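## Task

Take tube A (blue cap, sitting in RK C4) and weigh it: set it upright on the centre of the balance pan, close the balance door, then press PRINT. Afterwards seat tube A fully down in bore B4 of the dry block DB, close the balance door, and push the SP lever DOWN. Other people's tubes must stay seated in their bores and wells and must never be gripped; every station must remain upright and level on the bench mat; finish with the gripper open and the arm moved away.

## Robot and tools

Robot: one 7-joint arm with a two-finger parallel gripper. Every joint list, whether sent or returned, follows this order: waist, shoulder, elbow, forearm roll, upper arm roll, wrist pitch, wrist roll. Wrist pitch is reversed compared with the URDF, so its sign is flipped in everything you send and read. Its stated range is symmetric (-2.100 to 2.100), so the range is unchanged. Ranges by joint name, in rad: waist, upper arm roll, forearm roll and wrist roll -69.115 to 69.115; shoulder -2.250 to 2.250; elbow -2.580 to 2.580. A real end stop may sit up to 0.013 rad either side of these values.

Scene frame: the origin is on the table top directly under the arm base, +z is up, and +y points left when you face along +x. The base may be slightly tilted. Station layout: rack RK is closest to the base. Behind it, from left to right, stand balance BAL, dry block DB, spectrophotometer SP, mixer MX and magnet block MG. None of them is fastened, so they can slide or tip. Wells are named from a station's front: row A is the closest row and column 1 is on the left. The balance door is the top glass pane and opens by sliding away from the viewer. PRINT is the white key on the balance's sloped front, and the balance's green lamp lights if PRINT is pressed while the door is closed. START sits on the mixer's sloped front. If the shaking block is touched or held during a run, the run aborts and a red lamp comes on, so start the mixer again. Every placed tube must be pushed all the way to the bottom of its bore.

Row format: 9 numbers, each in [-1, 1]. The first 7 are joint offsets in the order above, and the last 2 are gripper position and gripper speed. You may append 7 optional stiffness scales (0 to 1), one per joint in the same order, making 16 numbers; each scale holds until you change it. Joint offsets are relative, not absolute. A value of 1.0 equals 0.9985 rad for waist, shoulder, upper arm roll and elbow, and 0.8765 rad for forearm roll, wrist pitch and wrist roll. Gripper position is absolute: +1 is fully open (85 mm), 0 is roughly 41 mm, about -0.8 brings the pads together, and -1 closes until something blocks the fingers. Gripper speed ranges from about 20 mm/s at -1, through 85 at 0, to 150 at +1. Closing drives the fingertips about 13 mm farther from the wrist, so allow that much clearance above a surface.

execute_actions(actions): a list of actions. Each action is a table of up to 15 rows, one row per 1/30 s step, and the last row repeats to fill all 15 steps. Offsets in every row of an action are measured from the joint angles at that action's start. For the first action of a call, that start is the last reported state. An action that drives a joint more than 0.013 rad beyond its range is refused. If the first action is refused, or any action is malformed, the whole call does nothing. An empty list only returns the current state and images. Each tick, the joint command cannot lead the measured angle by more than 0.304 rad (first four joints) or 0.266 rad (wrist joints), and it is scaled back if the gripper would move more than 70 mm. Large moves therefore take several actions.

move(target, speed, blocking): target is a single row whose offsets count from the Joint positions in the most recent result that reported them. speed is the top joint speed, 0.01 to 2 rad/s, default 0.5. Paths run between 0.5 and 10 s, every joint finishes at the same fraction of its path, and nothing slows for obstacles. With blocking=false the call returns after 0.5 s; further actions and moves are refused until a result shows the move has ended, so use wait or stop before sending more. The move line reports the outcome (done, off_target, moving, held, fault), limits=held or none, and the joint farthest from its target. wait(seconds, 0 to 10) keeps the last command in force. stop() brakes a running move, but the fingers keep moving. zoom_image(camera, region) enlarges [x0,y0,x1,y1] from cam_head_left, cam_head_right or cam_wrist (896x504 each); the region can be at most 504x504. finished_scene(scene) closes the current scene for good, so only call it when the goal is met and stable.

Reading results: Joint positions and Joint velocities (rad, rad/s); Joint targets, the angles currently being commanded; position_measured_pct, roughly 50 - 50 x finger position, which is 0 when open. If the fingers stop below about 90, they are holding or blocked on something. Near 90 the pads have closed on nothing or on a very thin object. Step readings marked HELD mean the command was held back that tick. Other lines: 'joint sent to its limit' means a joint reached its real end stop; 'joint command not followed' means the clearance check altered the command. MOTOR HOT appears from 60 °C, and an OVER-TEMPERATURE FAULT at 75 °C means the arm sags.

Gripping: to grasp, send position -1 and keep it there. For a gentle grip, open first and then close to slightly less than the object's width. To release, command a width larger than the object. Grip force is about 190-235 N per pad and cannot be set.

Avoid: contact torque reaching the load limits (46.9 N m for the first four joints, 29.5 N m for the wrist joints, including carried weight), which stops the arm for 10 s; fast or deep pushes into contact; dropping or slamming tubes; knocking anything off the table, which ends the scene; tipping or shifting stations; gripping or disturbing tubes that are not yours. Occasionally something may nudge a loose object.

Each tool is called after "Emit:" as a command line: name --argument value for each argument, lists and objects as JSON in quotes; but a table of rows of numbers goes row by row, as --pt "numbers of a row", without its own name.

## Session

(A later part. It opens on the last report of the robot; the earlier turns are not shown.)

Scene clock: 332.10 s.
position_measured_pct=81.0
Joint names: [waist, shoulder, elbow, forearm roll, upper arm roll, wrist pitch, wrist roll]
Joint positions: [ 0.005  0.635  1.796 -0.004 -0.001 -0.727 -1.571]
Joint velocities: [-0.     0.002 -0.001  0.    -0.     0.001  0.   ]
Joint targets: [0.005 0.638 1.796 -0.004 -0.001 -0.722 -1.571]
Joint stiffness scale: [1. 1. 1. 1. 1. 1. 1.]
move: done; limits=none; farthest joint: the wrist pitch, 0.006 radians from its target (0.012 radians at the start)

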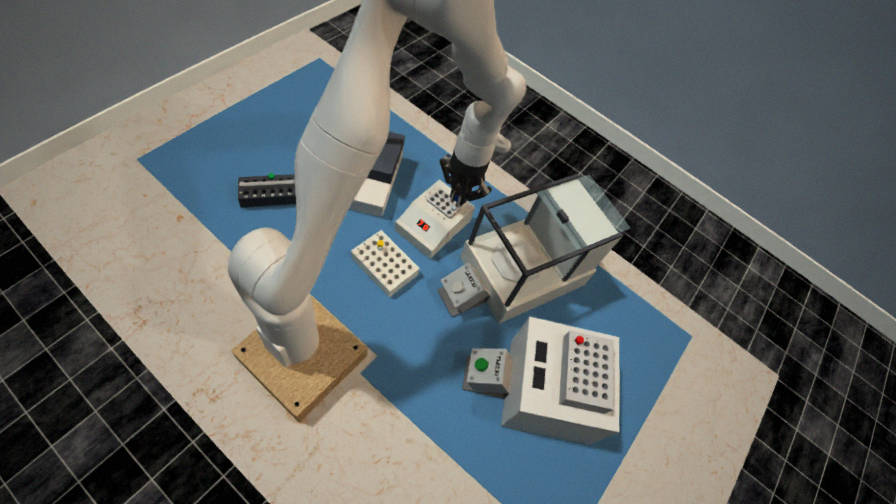

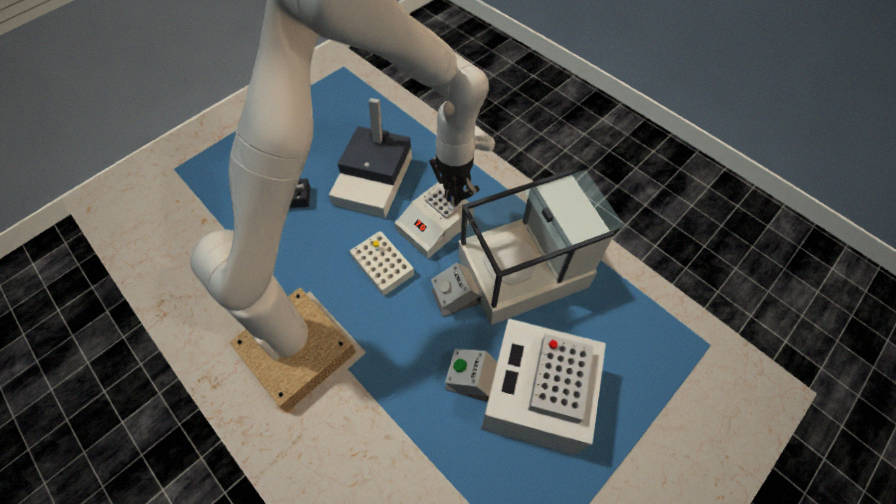

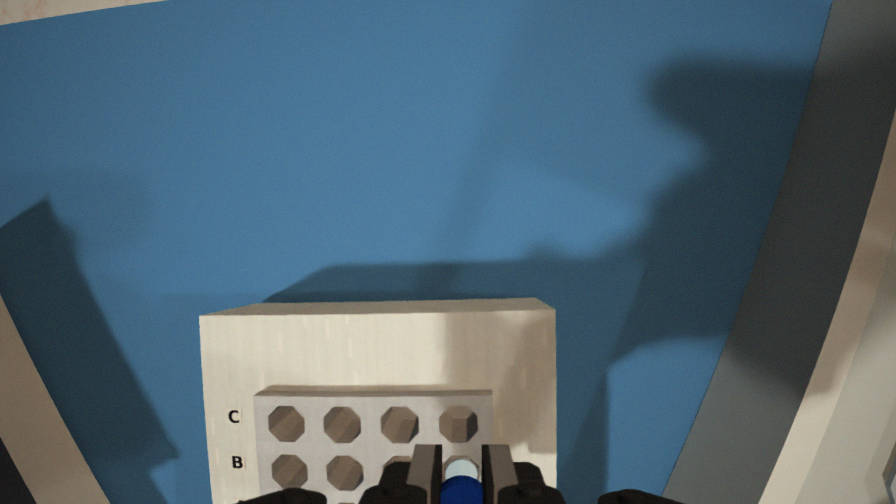

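Concentric at rim. Slightly left trim and down.

Emit:
move --target '[-0.002,0.013,0,0,0,0.014,0,-0.68,0]' --speed 0.02

Emit:
zoom_image --camera "cam_head_left" --region '[400,150,490,230]'

Scene clock: 336.43 s.
position_measured_pct=81.0
Joint names: [waist, shoulder, elbow, forearm roll, upper arm roll, wrist pitch, wrist roll]
Joint positions: [ 0.004  0.646  1.796 -0.004 -0.001 -0.721 -1.571]
Joint velocities: [ 0.     0.002 -0.     0.     0.001 -0.     0.001]
Joint targets: [0.003 0.648 1.796 -0.004 -0.001 -0.715 -1.571]
Joint stiffness scale: [1. 1. 1. 1. 1. 1. 1.]
move: done; limits=none; farthest joint: the wrist pitch, 0.006 radians from its target (0.012 radians at the start)

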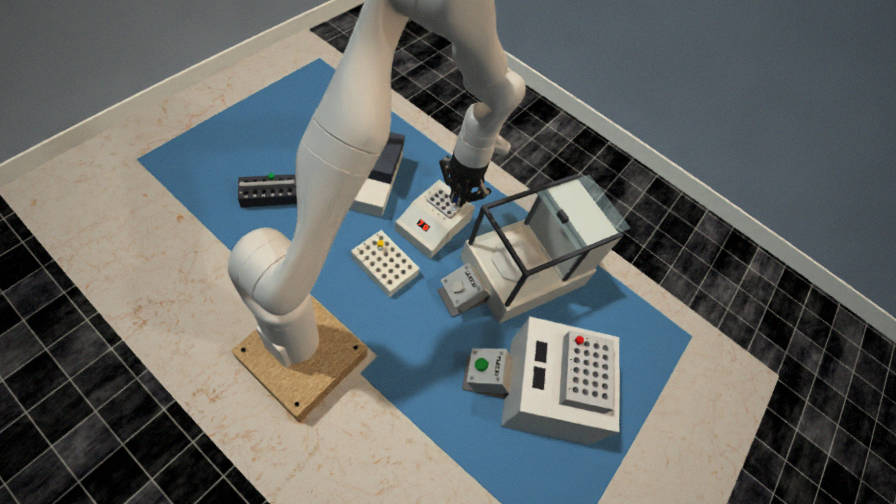

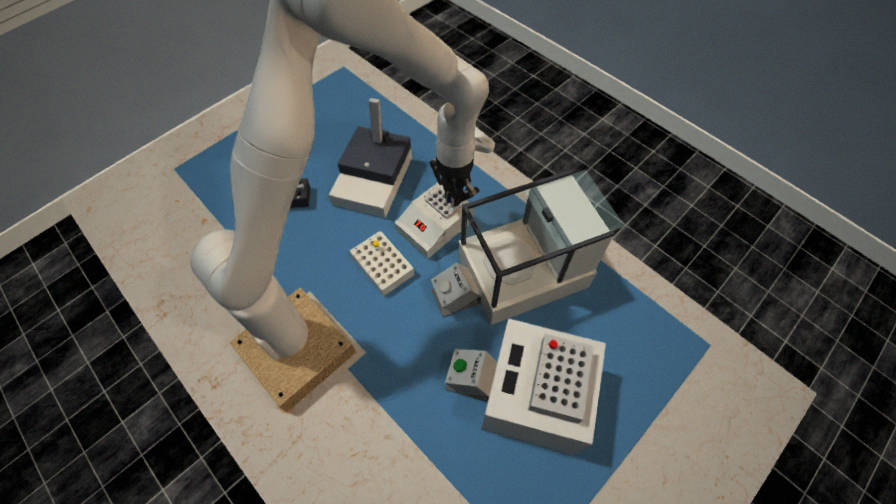

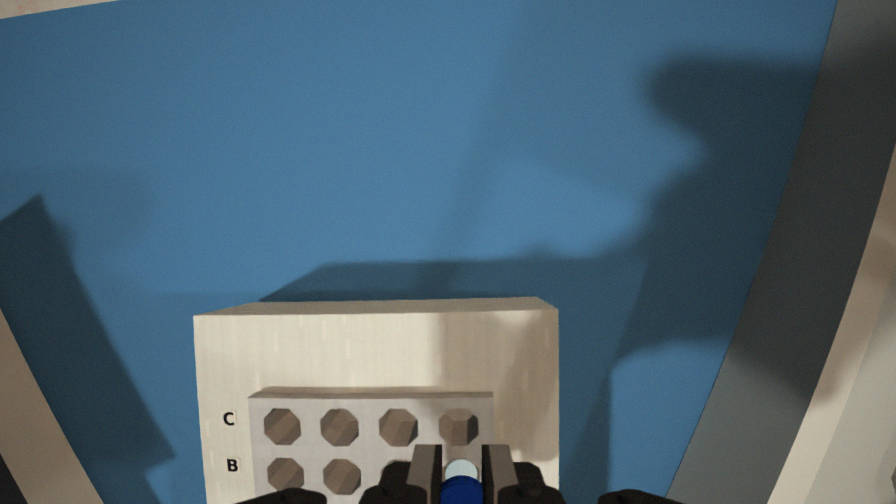

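Region (400, 150, 490, 230) of cam_head_left's 896x504 image, scaled by 5.600, with more detail than that image has.

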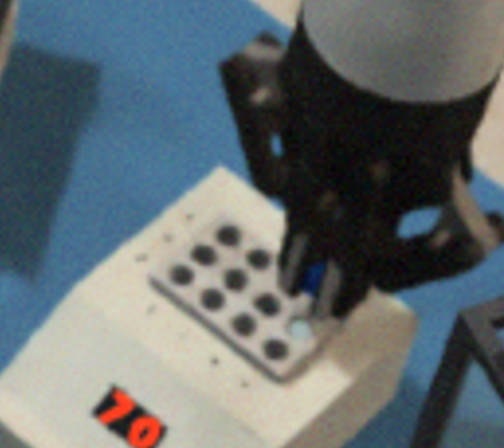

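Entering. Continue.

Emit:
move --target '[0,0.018,0,0,0,0.02,0,-0.68,0]' --speed 0.02

Emit:
zoom_image --camera "cam_head_left" --region '[400,150,490,230]'

Scene clock: 342.50 s.
position_measured_pct=81.0
Joint names: [waist, shoulder, elbow, forearm roll, upper arm roll, wrist pitch, wrist roll]
Joint positions: [ 0.004  0.659  1.796 -0.004 -0.001 -0.712 -1.571]
Joint velocities: [-0.002  0.002  0.     0.    -0.001  0.001 -0.001]
Joint targets: [0.004 0.664 1.796 -0.004 -0.001 -0.703 -1.571]
Joint stiffness scale: [1. 1. 1. 1. 1. 1. 1.]
move: done; limits=none; farthest joint: the wrist pitch, 0.008 radians from its target (0.017 radians at the start)

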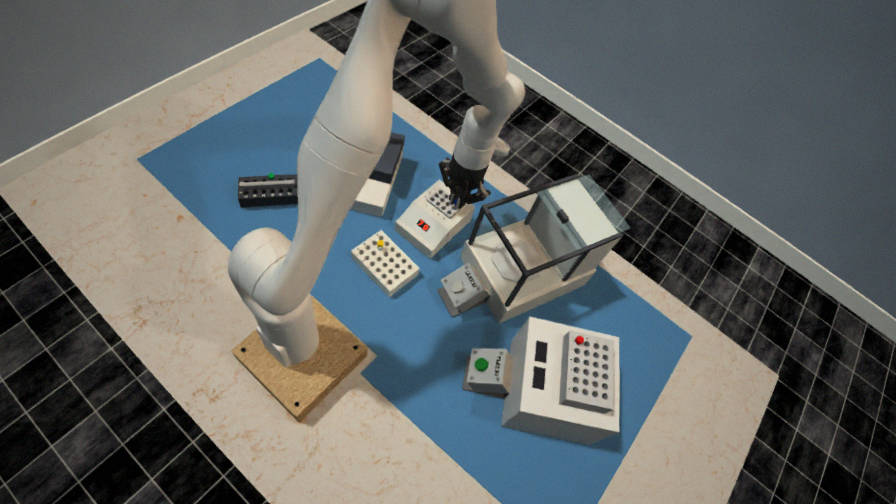

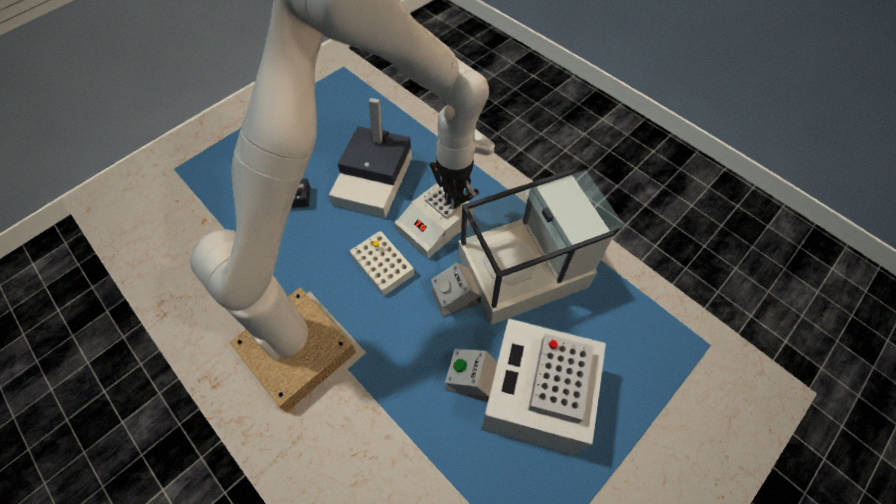

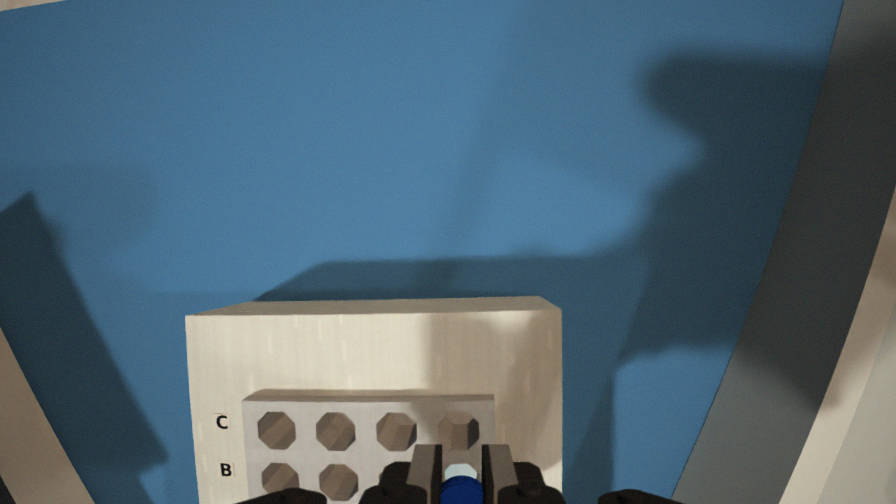

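Region (400, 150, 490, 230) of cam_head_left's 896x504 image, scaled by 5.600, with more detail than that image has.

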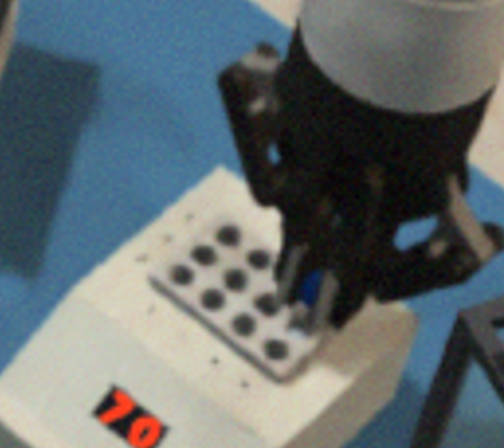

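In ~10 mm. A bit more, then release.

Emit:
move --target '[0,0.016,0.004,0,0,0.016,0,-0.68,0]' --speed 0.02

Emit:
move --target '[0,0,0,0,0,0,0,-0.3,0]'

Emit:
move --target '[0,-0.055,0,0,0,-0.05,0,-0.3,0]' --speed 0.1

Emit:
zoom_image --camera "cam_head_left" --region '[400,150,490,230]'

Scene clock: 357.97 s.
position_measured_pct=81.0
Joint names: [waist, shoulder, elbow, forearm roll, upper arm roll, wrist pitch, wrist roll]
Joint positions: [ 0.004  0.669  1.796 -0.004 -0.001 -0.707 -1.571]
Joint velocities: [-0.001  0.002  0.     0.     0.     0.002 -0.001]
Joint targets: [0.004 0.675 1.800 -0.004 -0.001 -0.698 -1.571]
Joint stiffness scale: [1. 1. 1. 1. 1. 1. 1.]
move: done; limits=none; farthest joint: the wrist pitch, 0.009 radians from its target (0.014 radians at the start)

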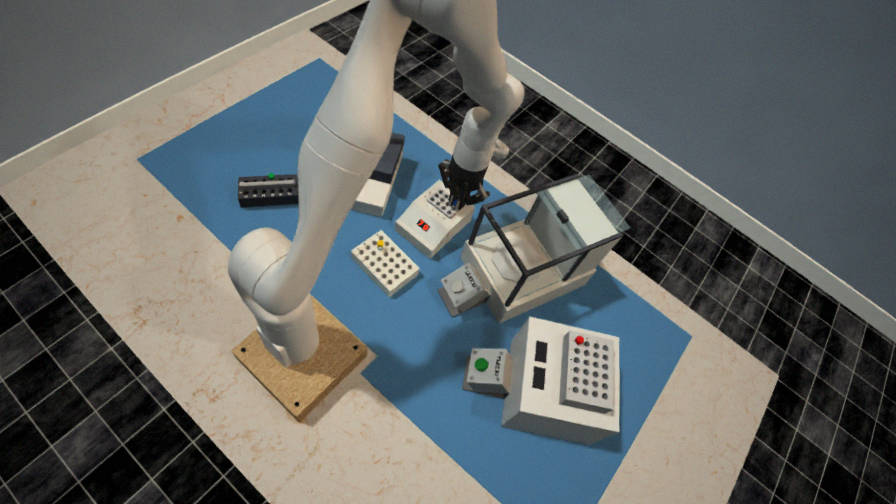

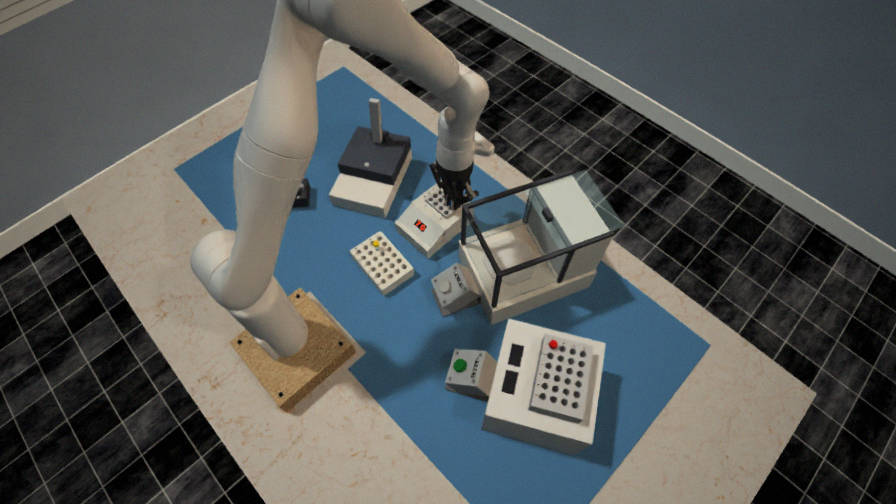

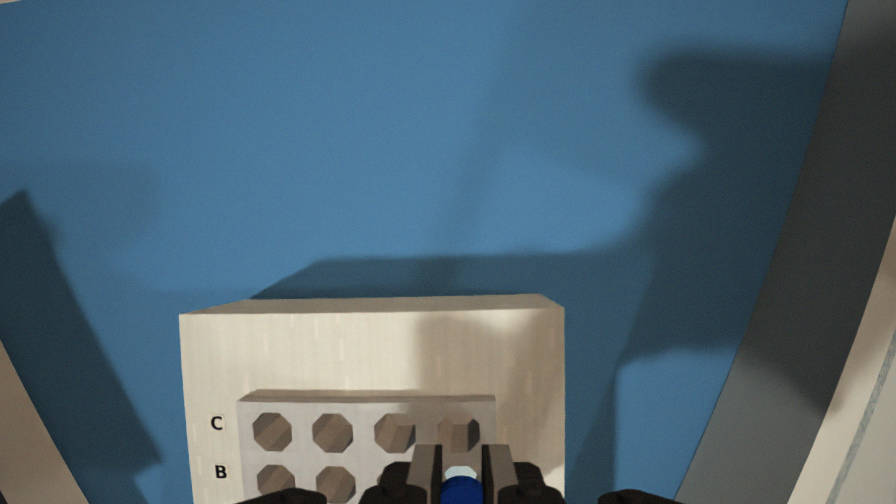

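Scene clock: 358.50 s.
position_measured_pct=65.1
Joint names: [waist, shoulder, elbow, forearm roll, upper arm roll, wrist pitch, wrist roll]
Joint positions: [ 0.004  0.668  1.796 -0.004 -0.001 -0.707 -1.571]
Joint velocities: [-0.     0.001 -0.     0.     0.001 -0.    -0.   ]
Joint targets: [0.004 0.669 1.796 -0.004 -0.001 -0.707 -1.571]
Joint stiffness scale: [1. 1. 1. 1. 1. 1. 1.]
move: done; limits=none; farthest joint: the shoulder, 0.001 radians from its target (0.000 radians at the start)

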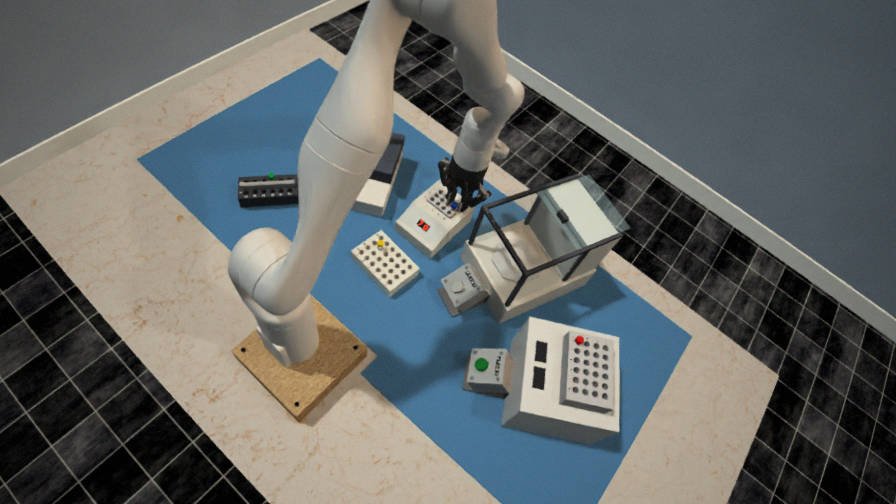

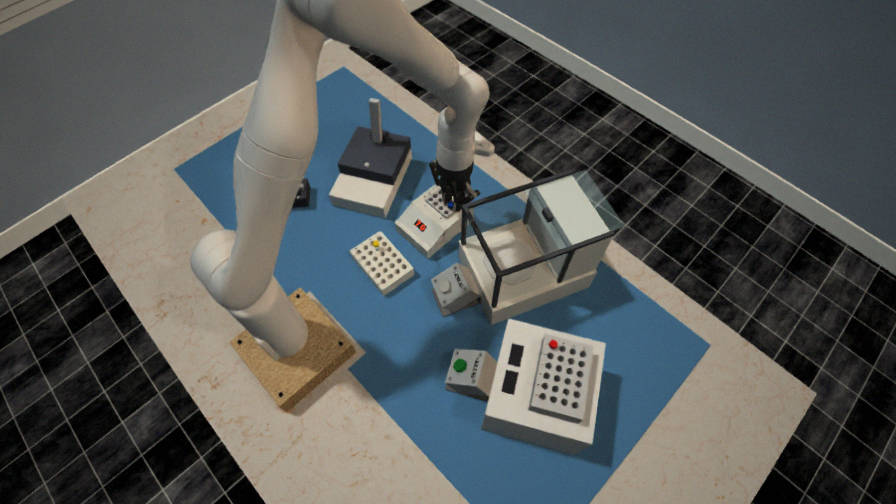

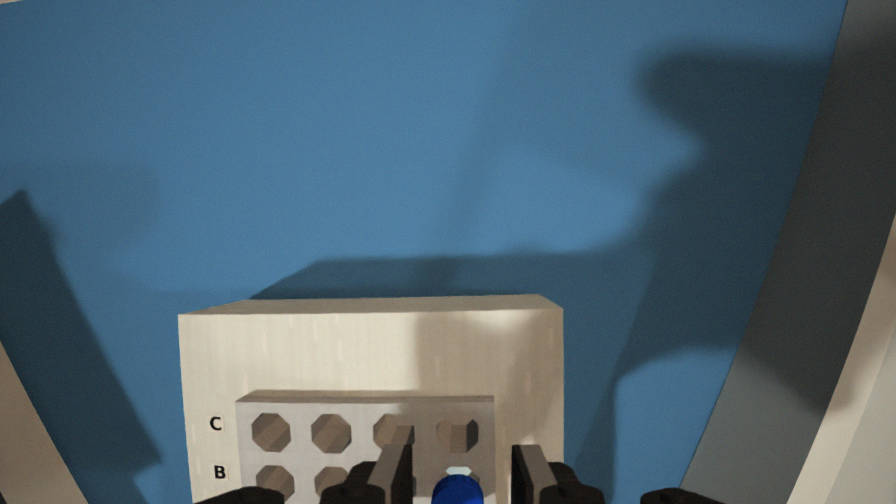

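Scene clock: 359.50 s.
position_measured_pct=65.1
Joint names: [waist, shoulder, elbow, forearm roll, upper arm roll, wrist pitch, wrist roll]
Joint positions: [ 0.004  0.616  1.796 -0.004 -0.001 -0.745 -1.571]
Joint velocities: [-0.    -0.    -0.     0.    -0.    -0.     0.001]
Joint targets: [0.004 0.613 1.796 -0.004 -0.001 -0.751 -1.571]
Joint stiffness scale: [1. 1. 1. 1. 1. 1. 1.]
move: done; limits=none; farthest joint: the wrist pitch, 0.005 radians from its target (0.044 radians at the start)

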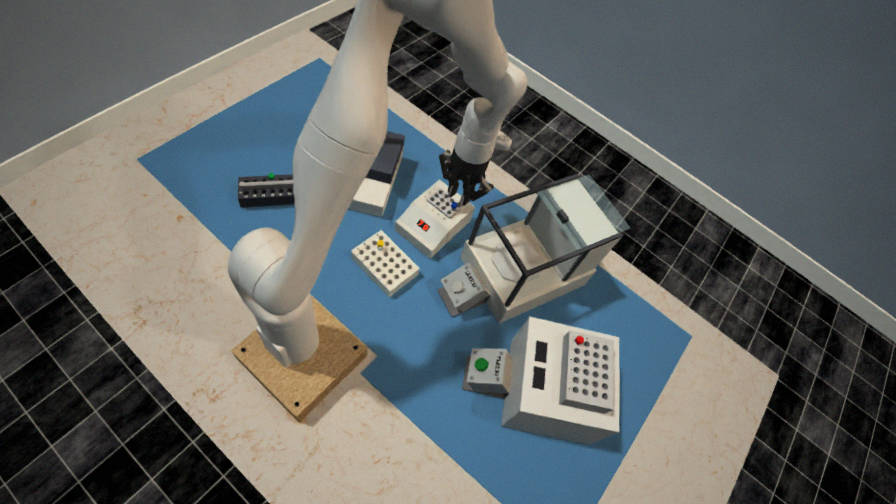

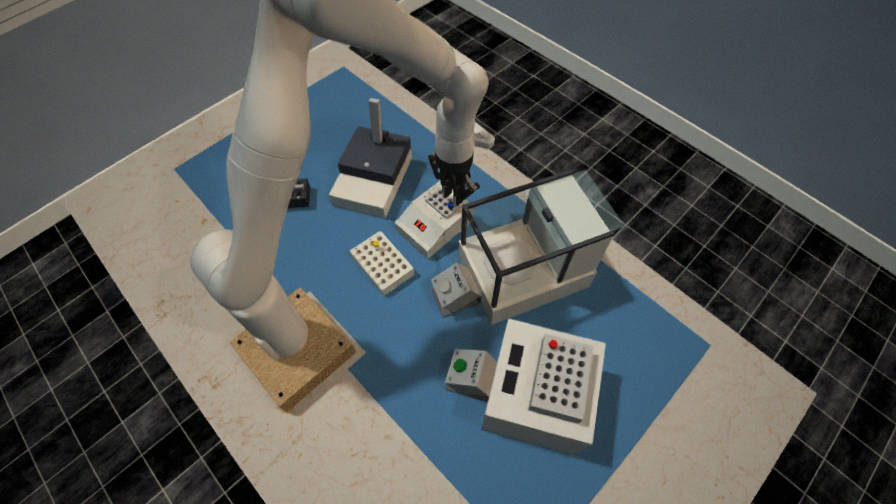

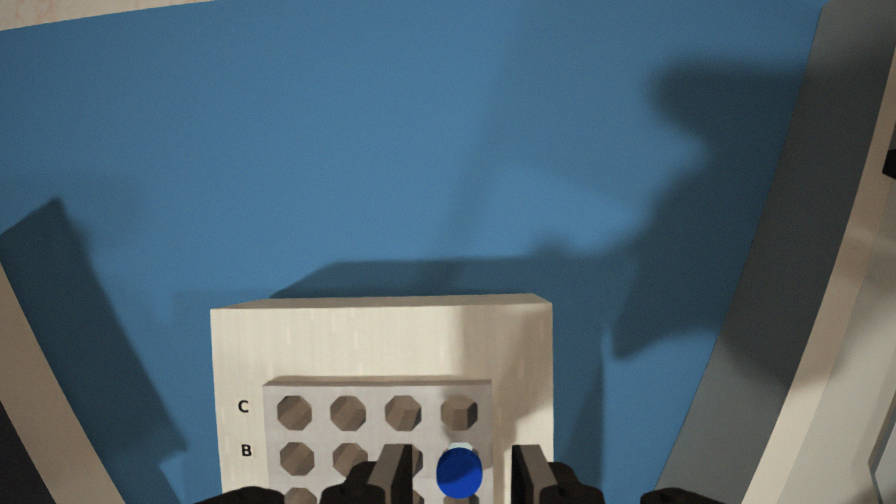

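Region (400, 150, 490, 230) of cam_head_left's 896x504 image, scaled by 5.600, with more detail than that image has.

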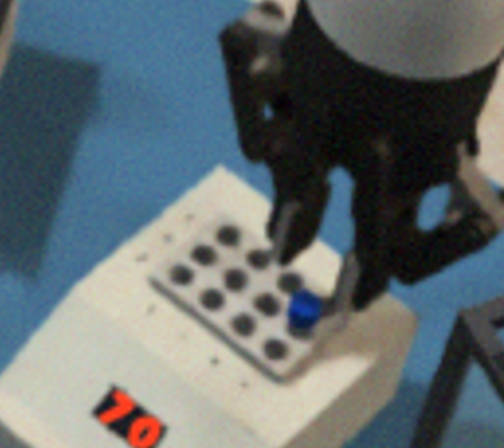

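Emit:
move --target '[0,0,0,0,0,0,0,-1,0]'

Emit:
move --target '[0,0.055,0,0,0,0.05,0,-1,0]' --speed 0.02

Emit:
zoom_image --camera "cam_head_left" --region '[400,150,490,230]'

Scene clock: 364.20 s.
position_measured_pct=91.7
Joint names: [waist, shoulder, elbow, forearm roll, upper arm roll, wrist pitch, wrist roll]
Joint positions: [ 0.004  0.615  1.796 -0.004 -0.001 -0.745 -1.571]
Joint velocities: [-0.    -0.002  0.     0.     0.001  0.    -0.   ]
Joint targets: [0.004 0.616 1.796 -0.004 -0.001 -0.745 -1.571]
Joint stiffness scale: [1. 1. 1. 1. 1. 1. 1.]
move: done; limits=none; farthest joint: the shoulder, 0.001 radians from its target (0.001 radians at the start)

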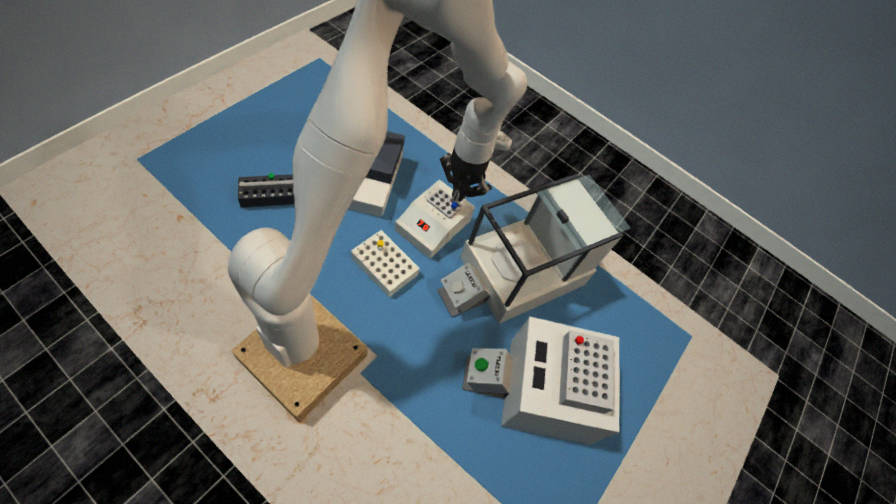

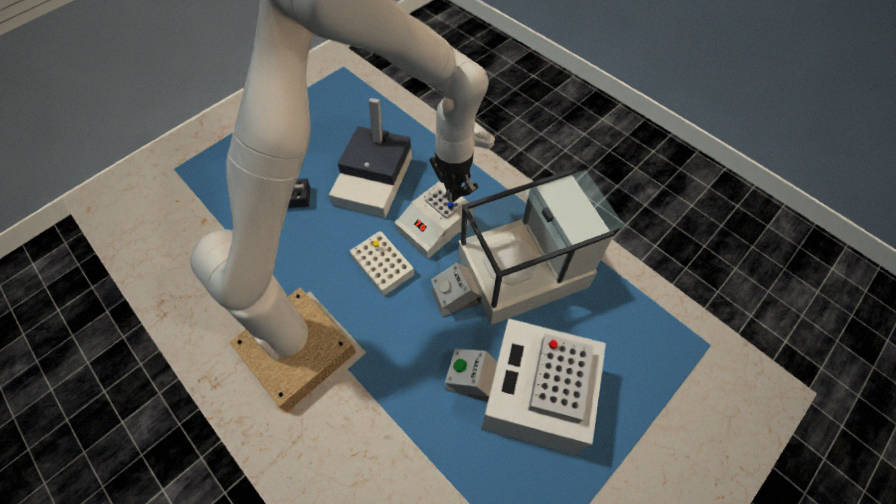

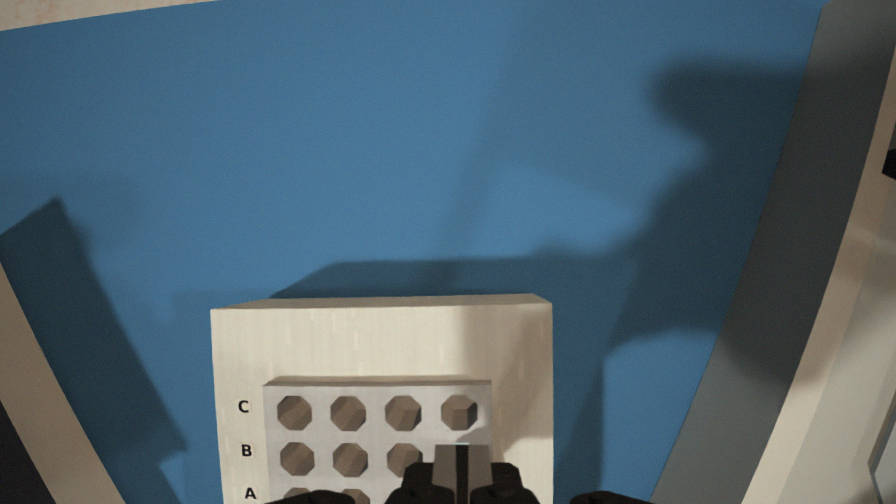

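Scene clock: 367.17 s.
position_measured_pct=91.7
Joint names: [waist, shoulder, elbow, forearm roll, upper arm roll, wrist pitch, wrist roll]
Joint positions: [ 0.004  0.65   1.796 -0.004 -0.001 -0.718 -1.571]
Joint velocities: [-0.     0.002  0.     0.     0.001 -0.     0.   ]
Joint targets: [0.004 0.670 1.796 -0.004 -0.001 -0.702 -1.571]
Joint stiffness scale: [1. 1. 1. 1. 1. 1. 1.]
move: off_target; limits=none; farthest joint: the shoulder, 0.020 radians from its target (0.054 radians at the start)

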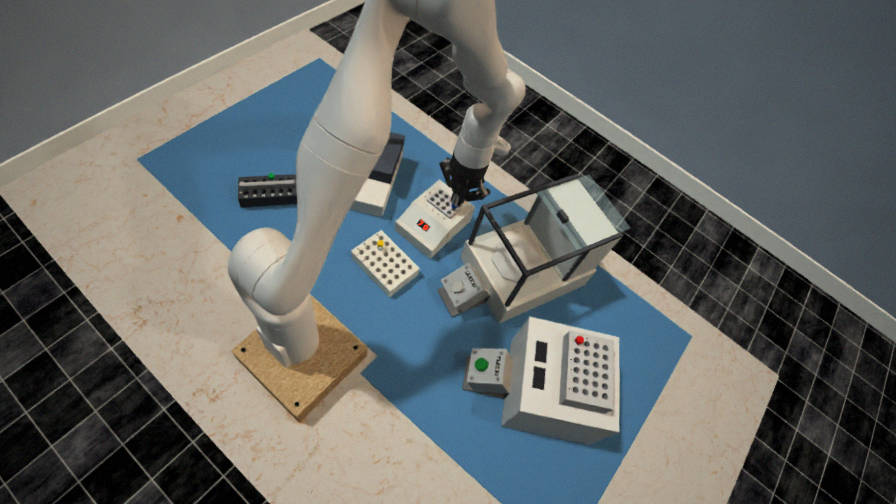

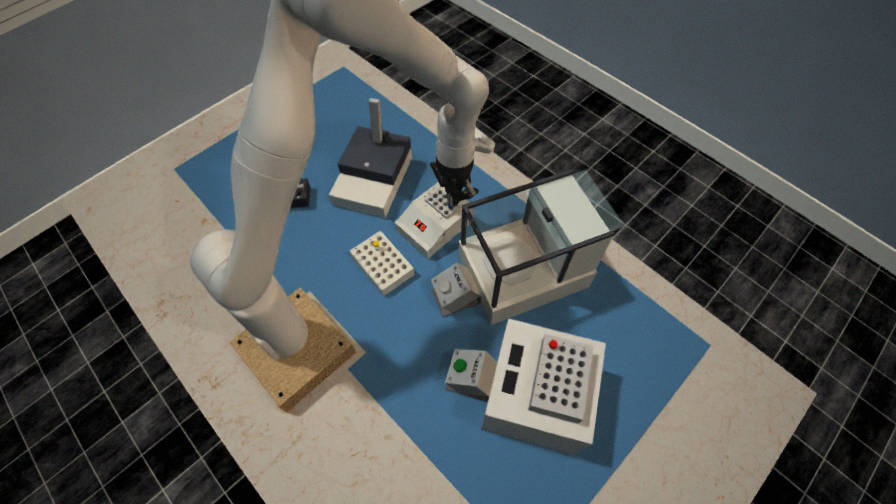

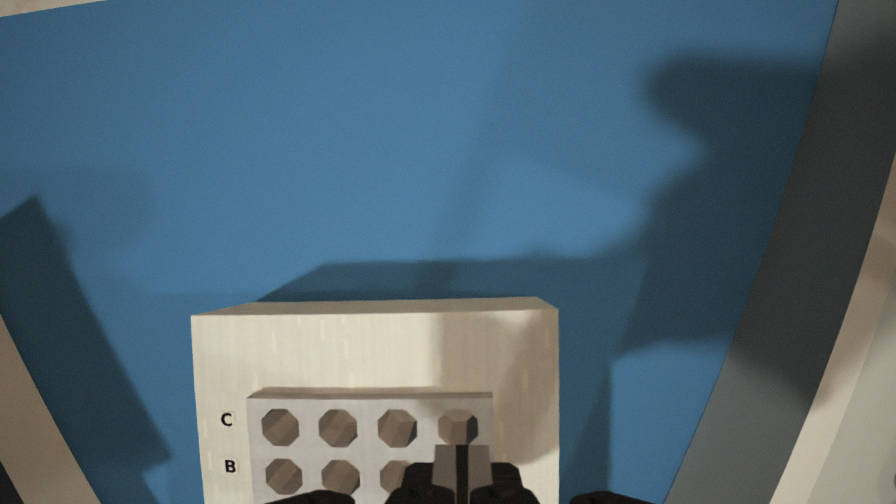

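Region (400, 150, 490, 230) of cam_head_left's 896x504 image, scaled by 5.600, with more detail than that image has.

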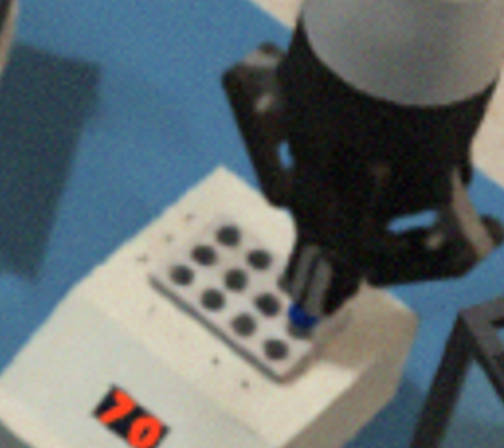

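Emit:
move --target '[0,-0.567,0.047,0,0,-0.567,0,0,0]' --speed 0.5

Emit:
move --target '[0.41,0.2,-0.3,0,0,-0.1,0,0,0]' --speed 0.6

Scene clock: 374.83 s.
position_measured_pct=50.0
Joint names: [waist, shoulder, elbow, forearm roll, upper arm roll, wrist pitch, wrist roll]
Joint positions: [ 0.004  0.086  1.838 -0.004 -0.001 -1.21  -1.571]
Joint velocities: [-0.001 -0.003  0.    -0.     0.    -0.001 -0.   ]
Joint targets: [0.004 0.084 1.843 -0.004 -0.001 -1.215 -1.571]
Joint stiffness scale: [1. 1. 1. 1. 1. 1. 1.]
move: done; limits=none; farthest joint: the elbow, 0.005 radians from its target (0.047 radians at the start)

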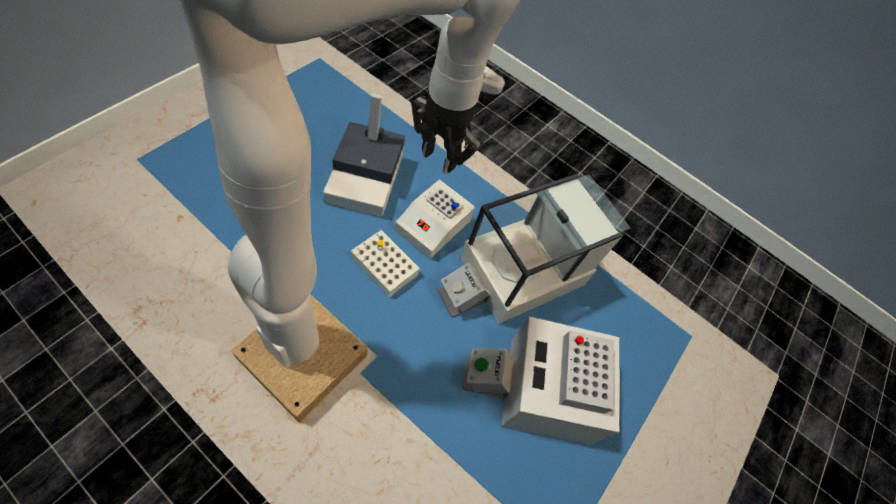

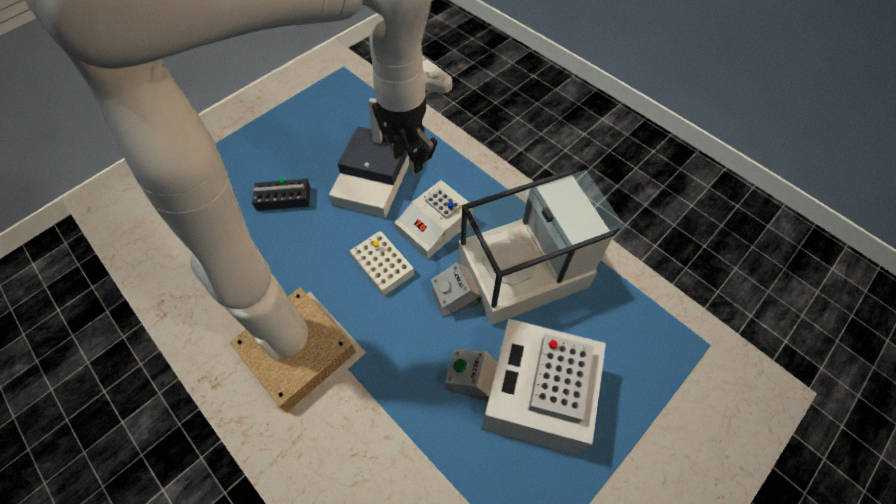

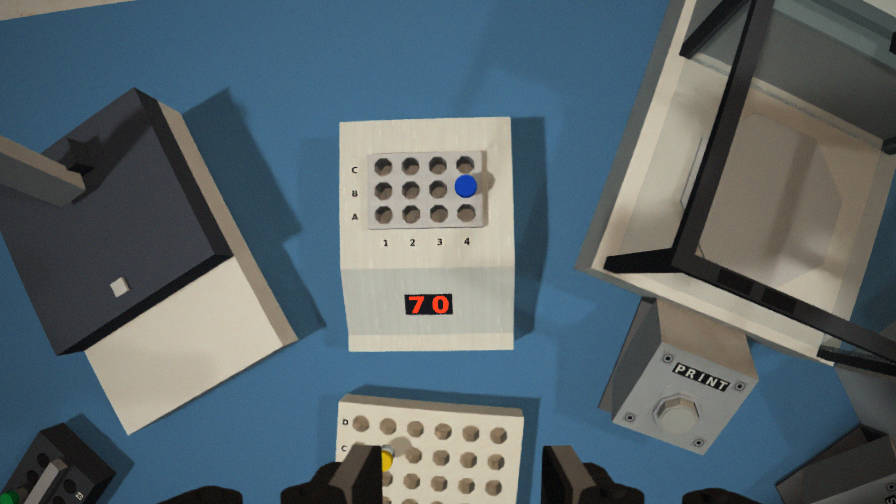

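Scene clock: 376.23 s.
position_measured_pct=50.0
Joint names: [waist, shoulder, elbow, forearm roll, upper arm roll, wrist pitch, wrist roll]
Joint positions: [ 0.411  0.284  1.543 -0.004 -0.001 -1.292 -1.571]
Joint velocities: [ 0.003  0.001 -0.    -0.    -0.    -0.001  0.001]
Joint targets: [0.414 0.286 1.538 -0.004 -0.001 -1.297 -1.571]
Joint stiffness scale: [1. 1. 1. 1. 1. 1. 1.]
move: done; limits=none; farthest joint: the elbow, 0.005 radians from its target (0.300 radians at the start)

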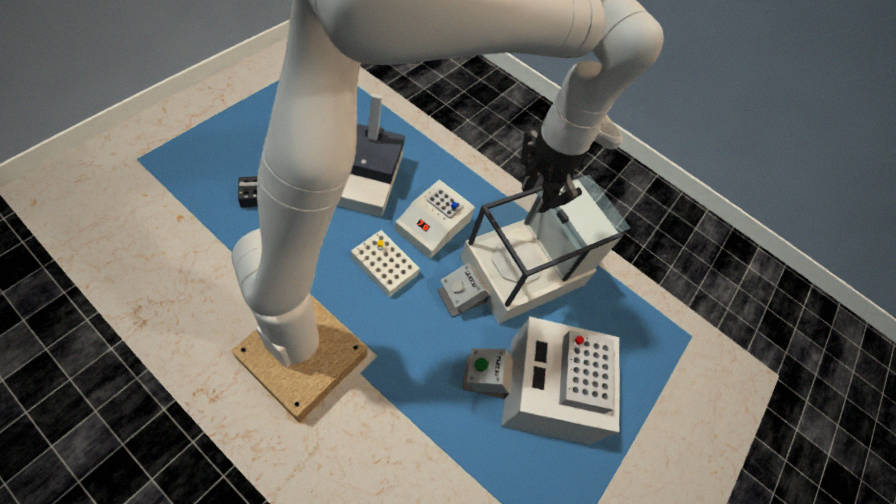

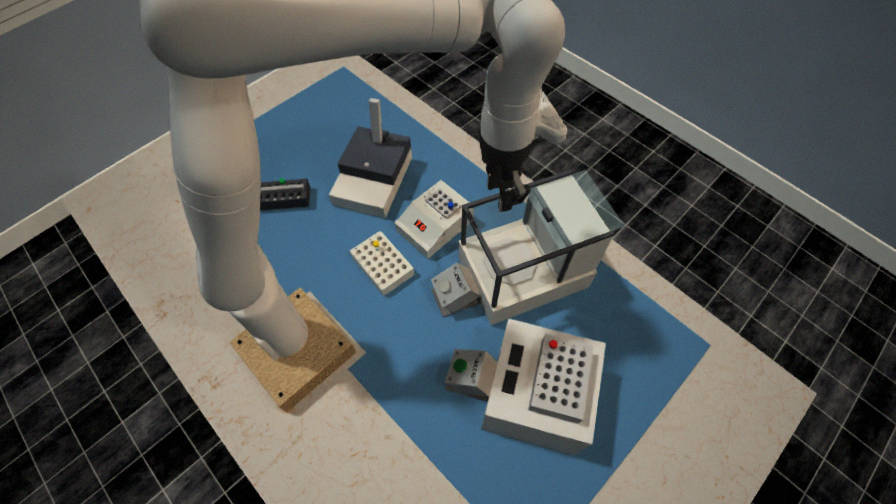

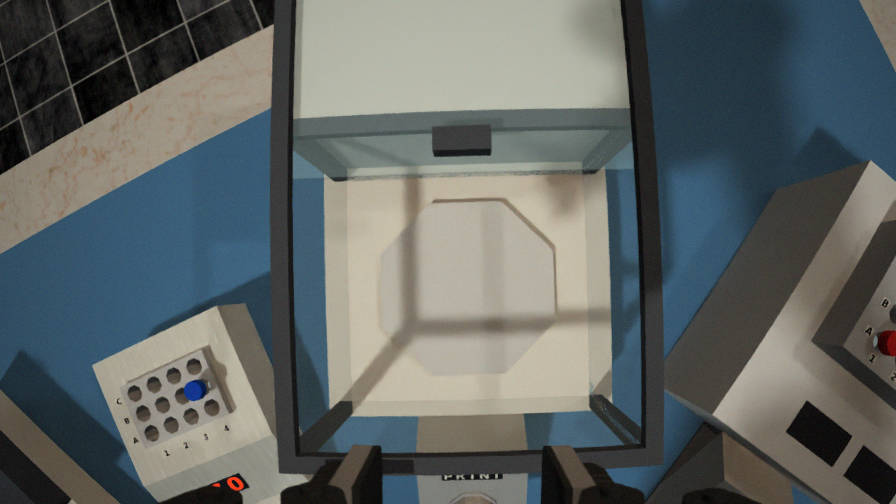

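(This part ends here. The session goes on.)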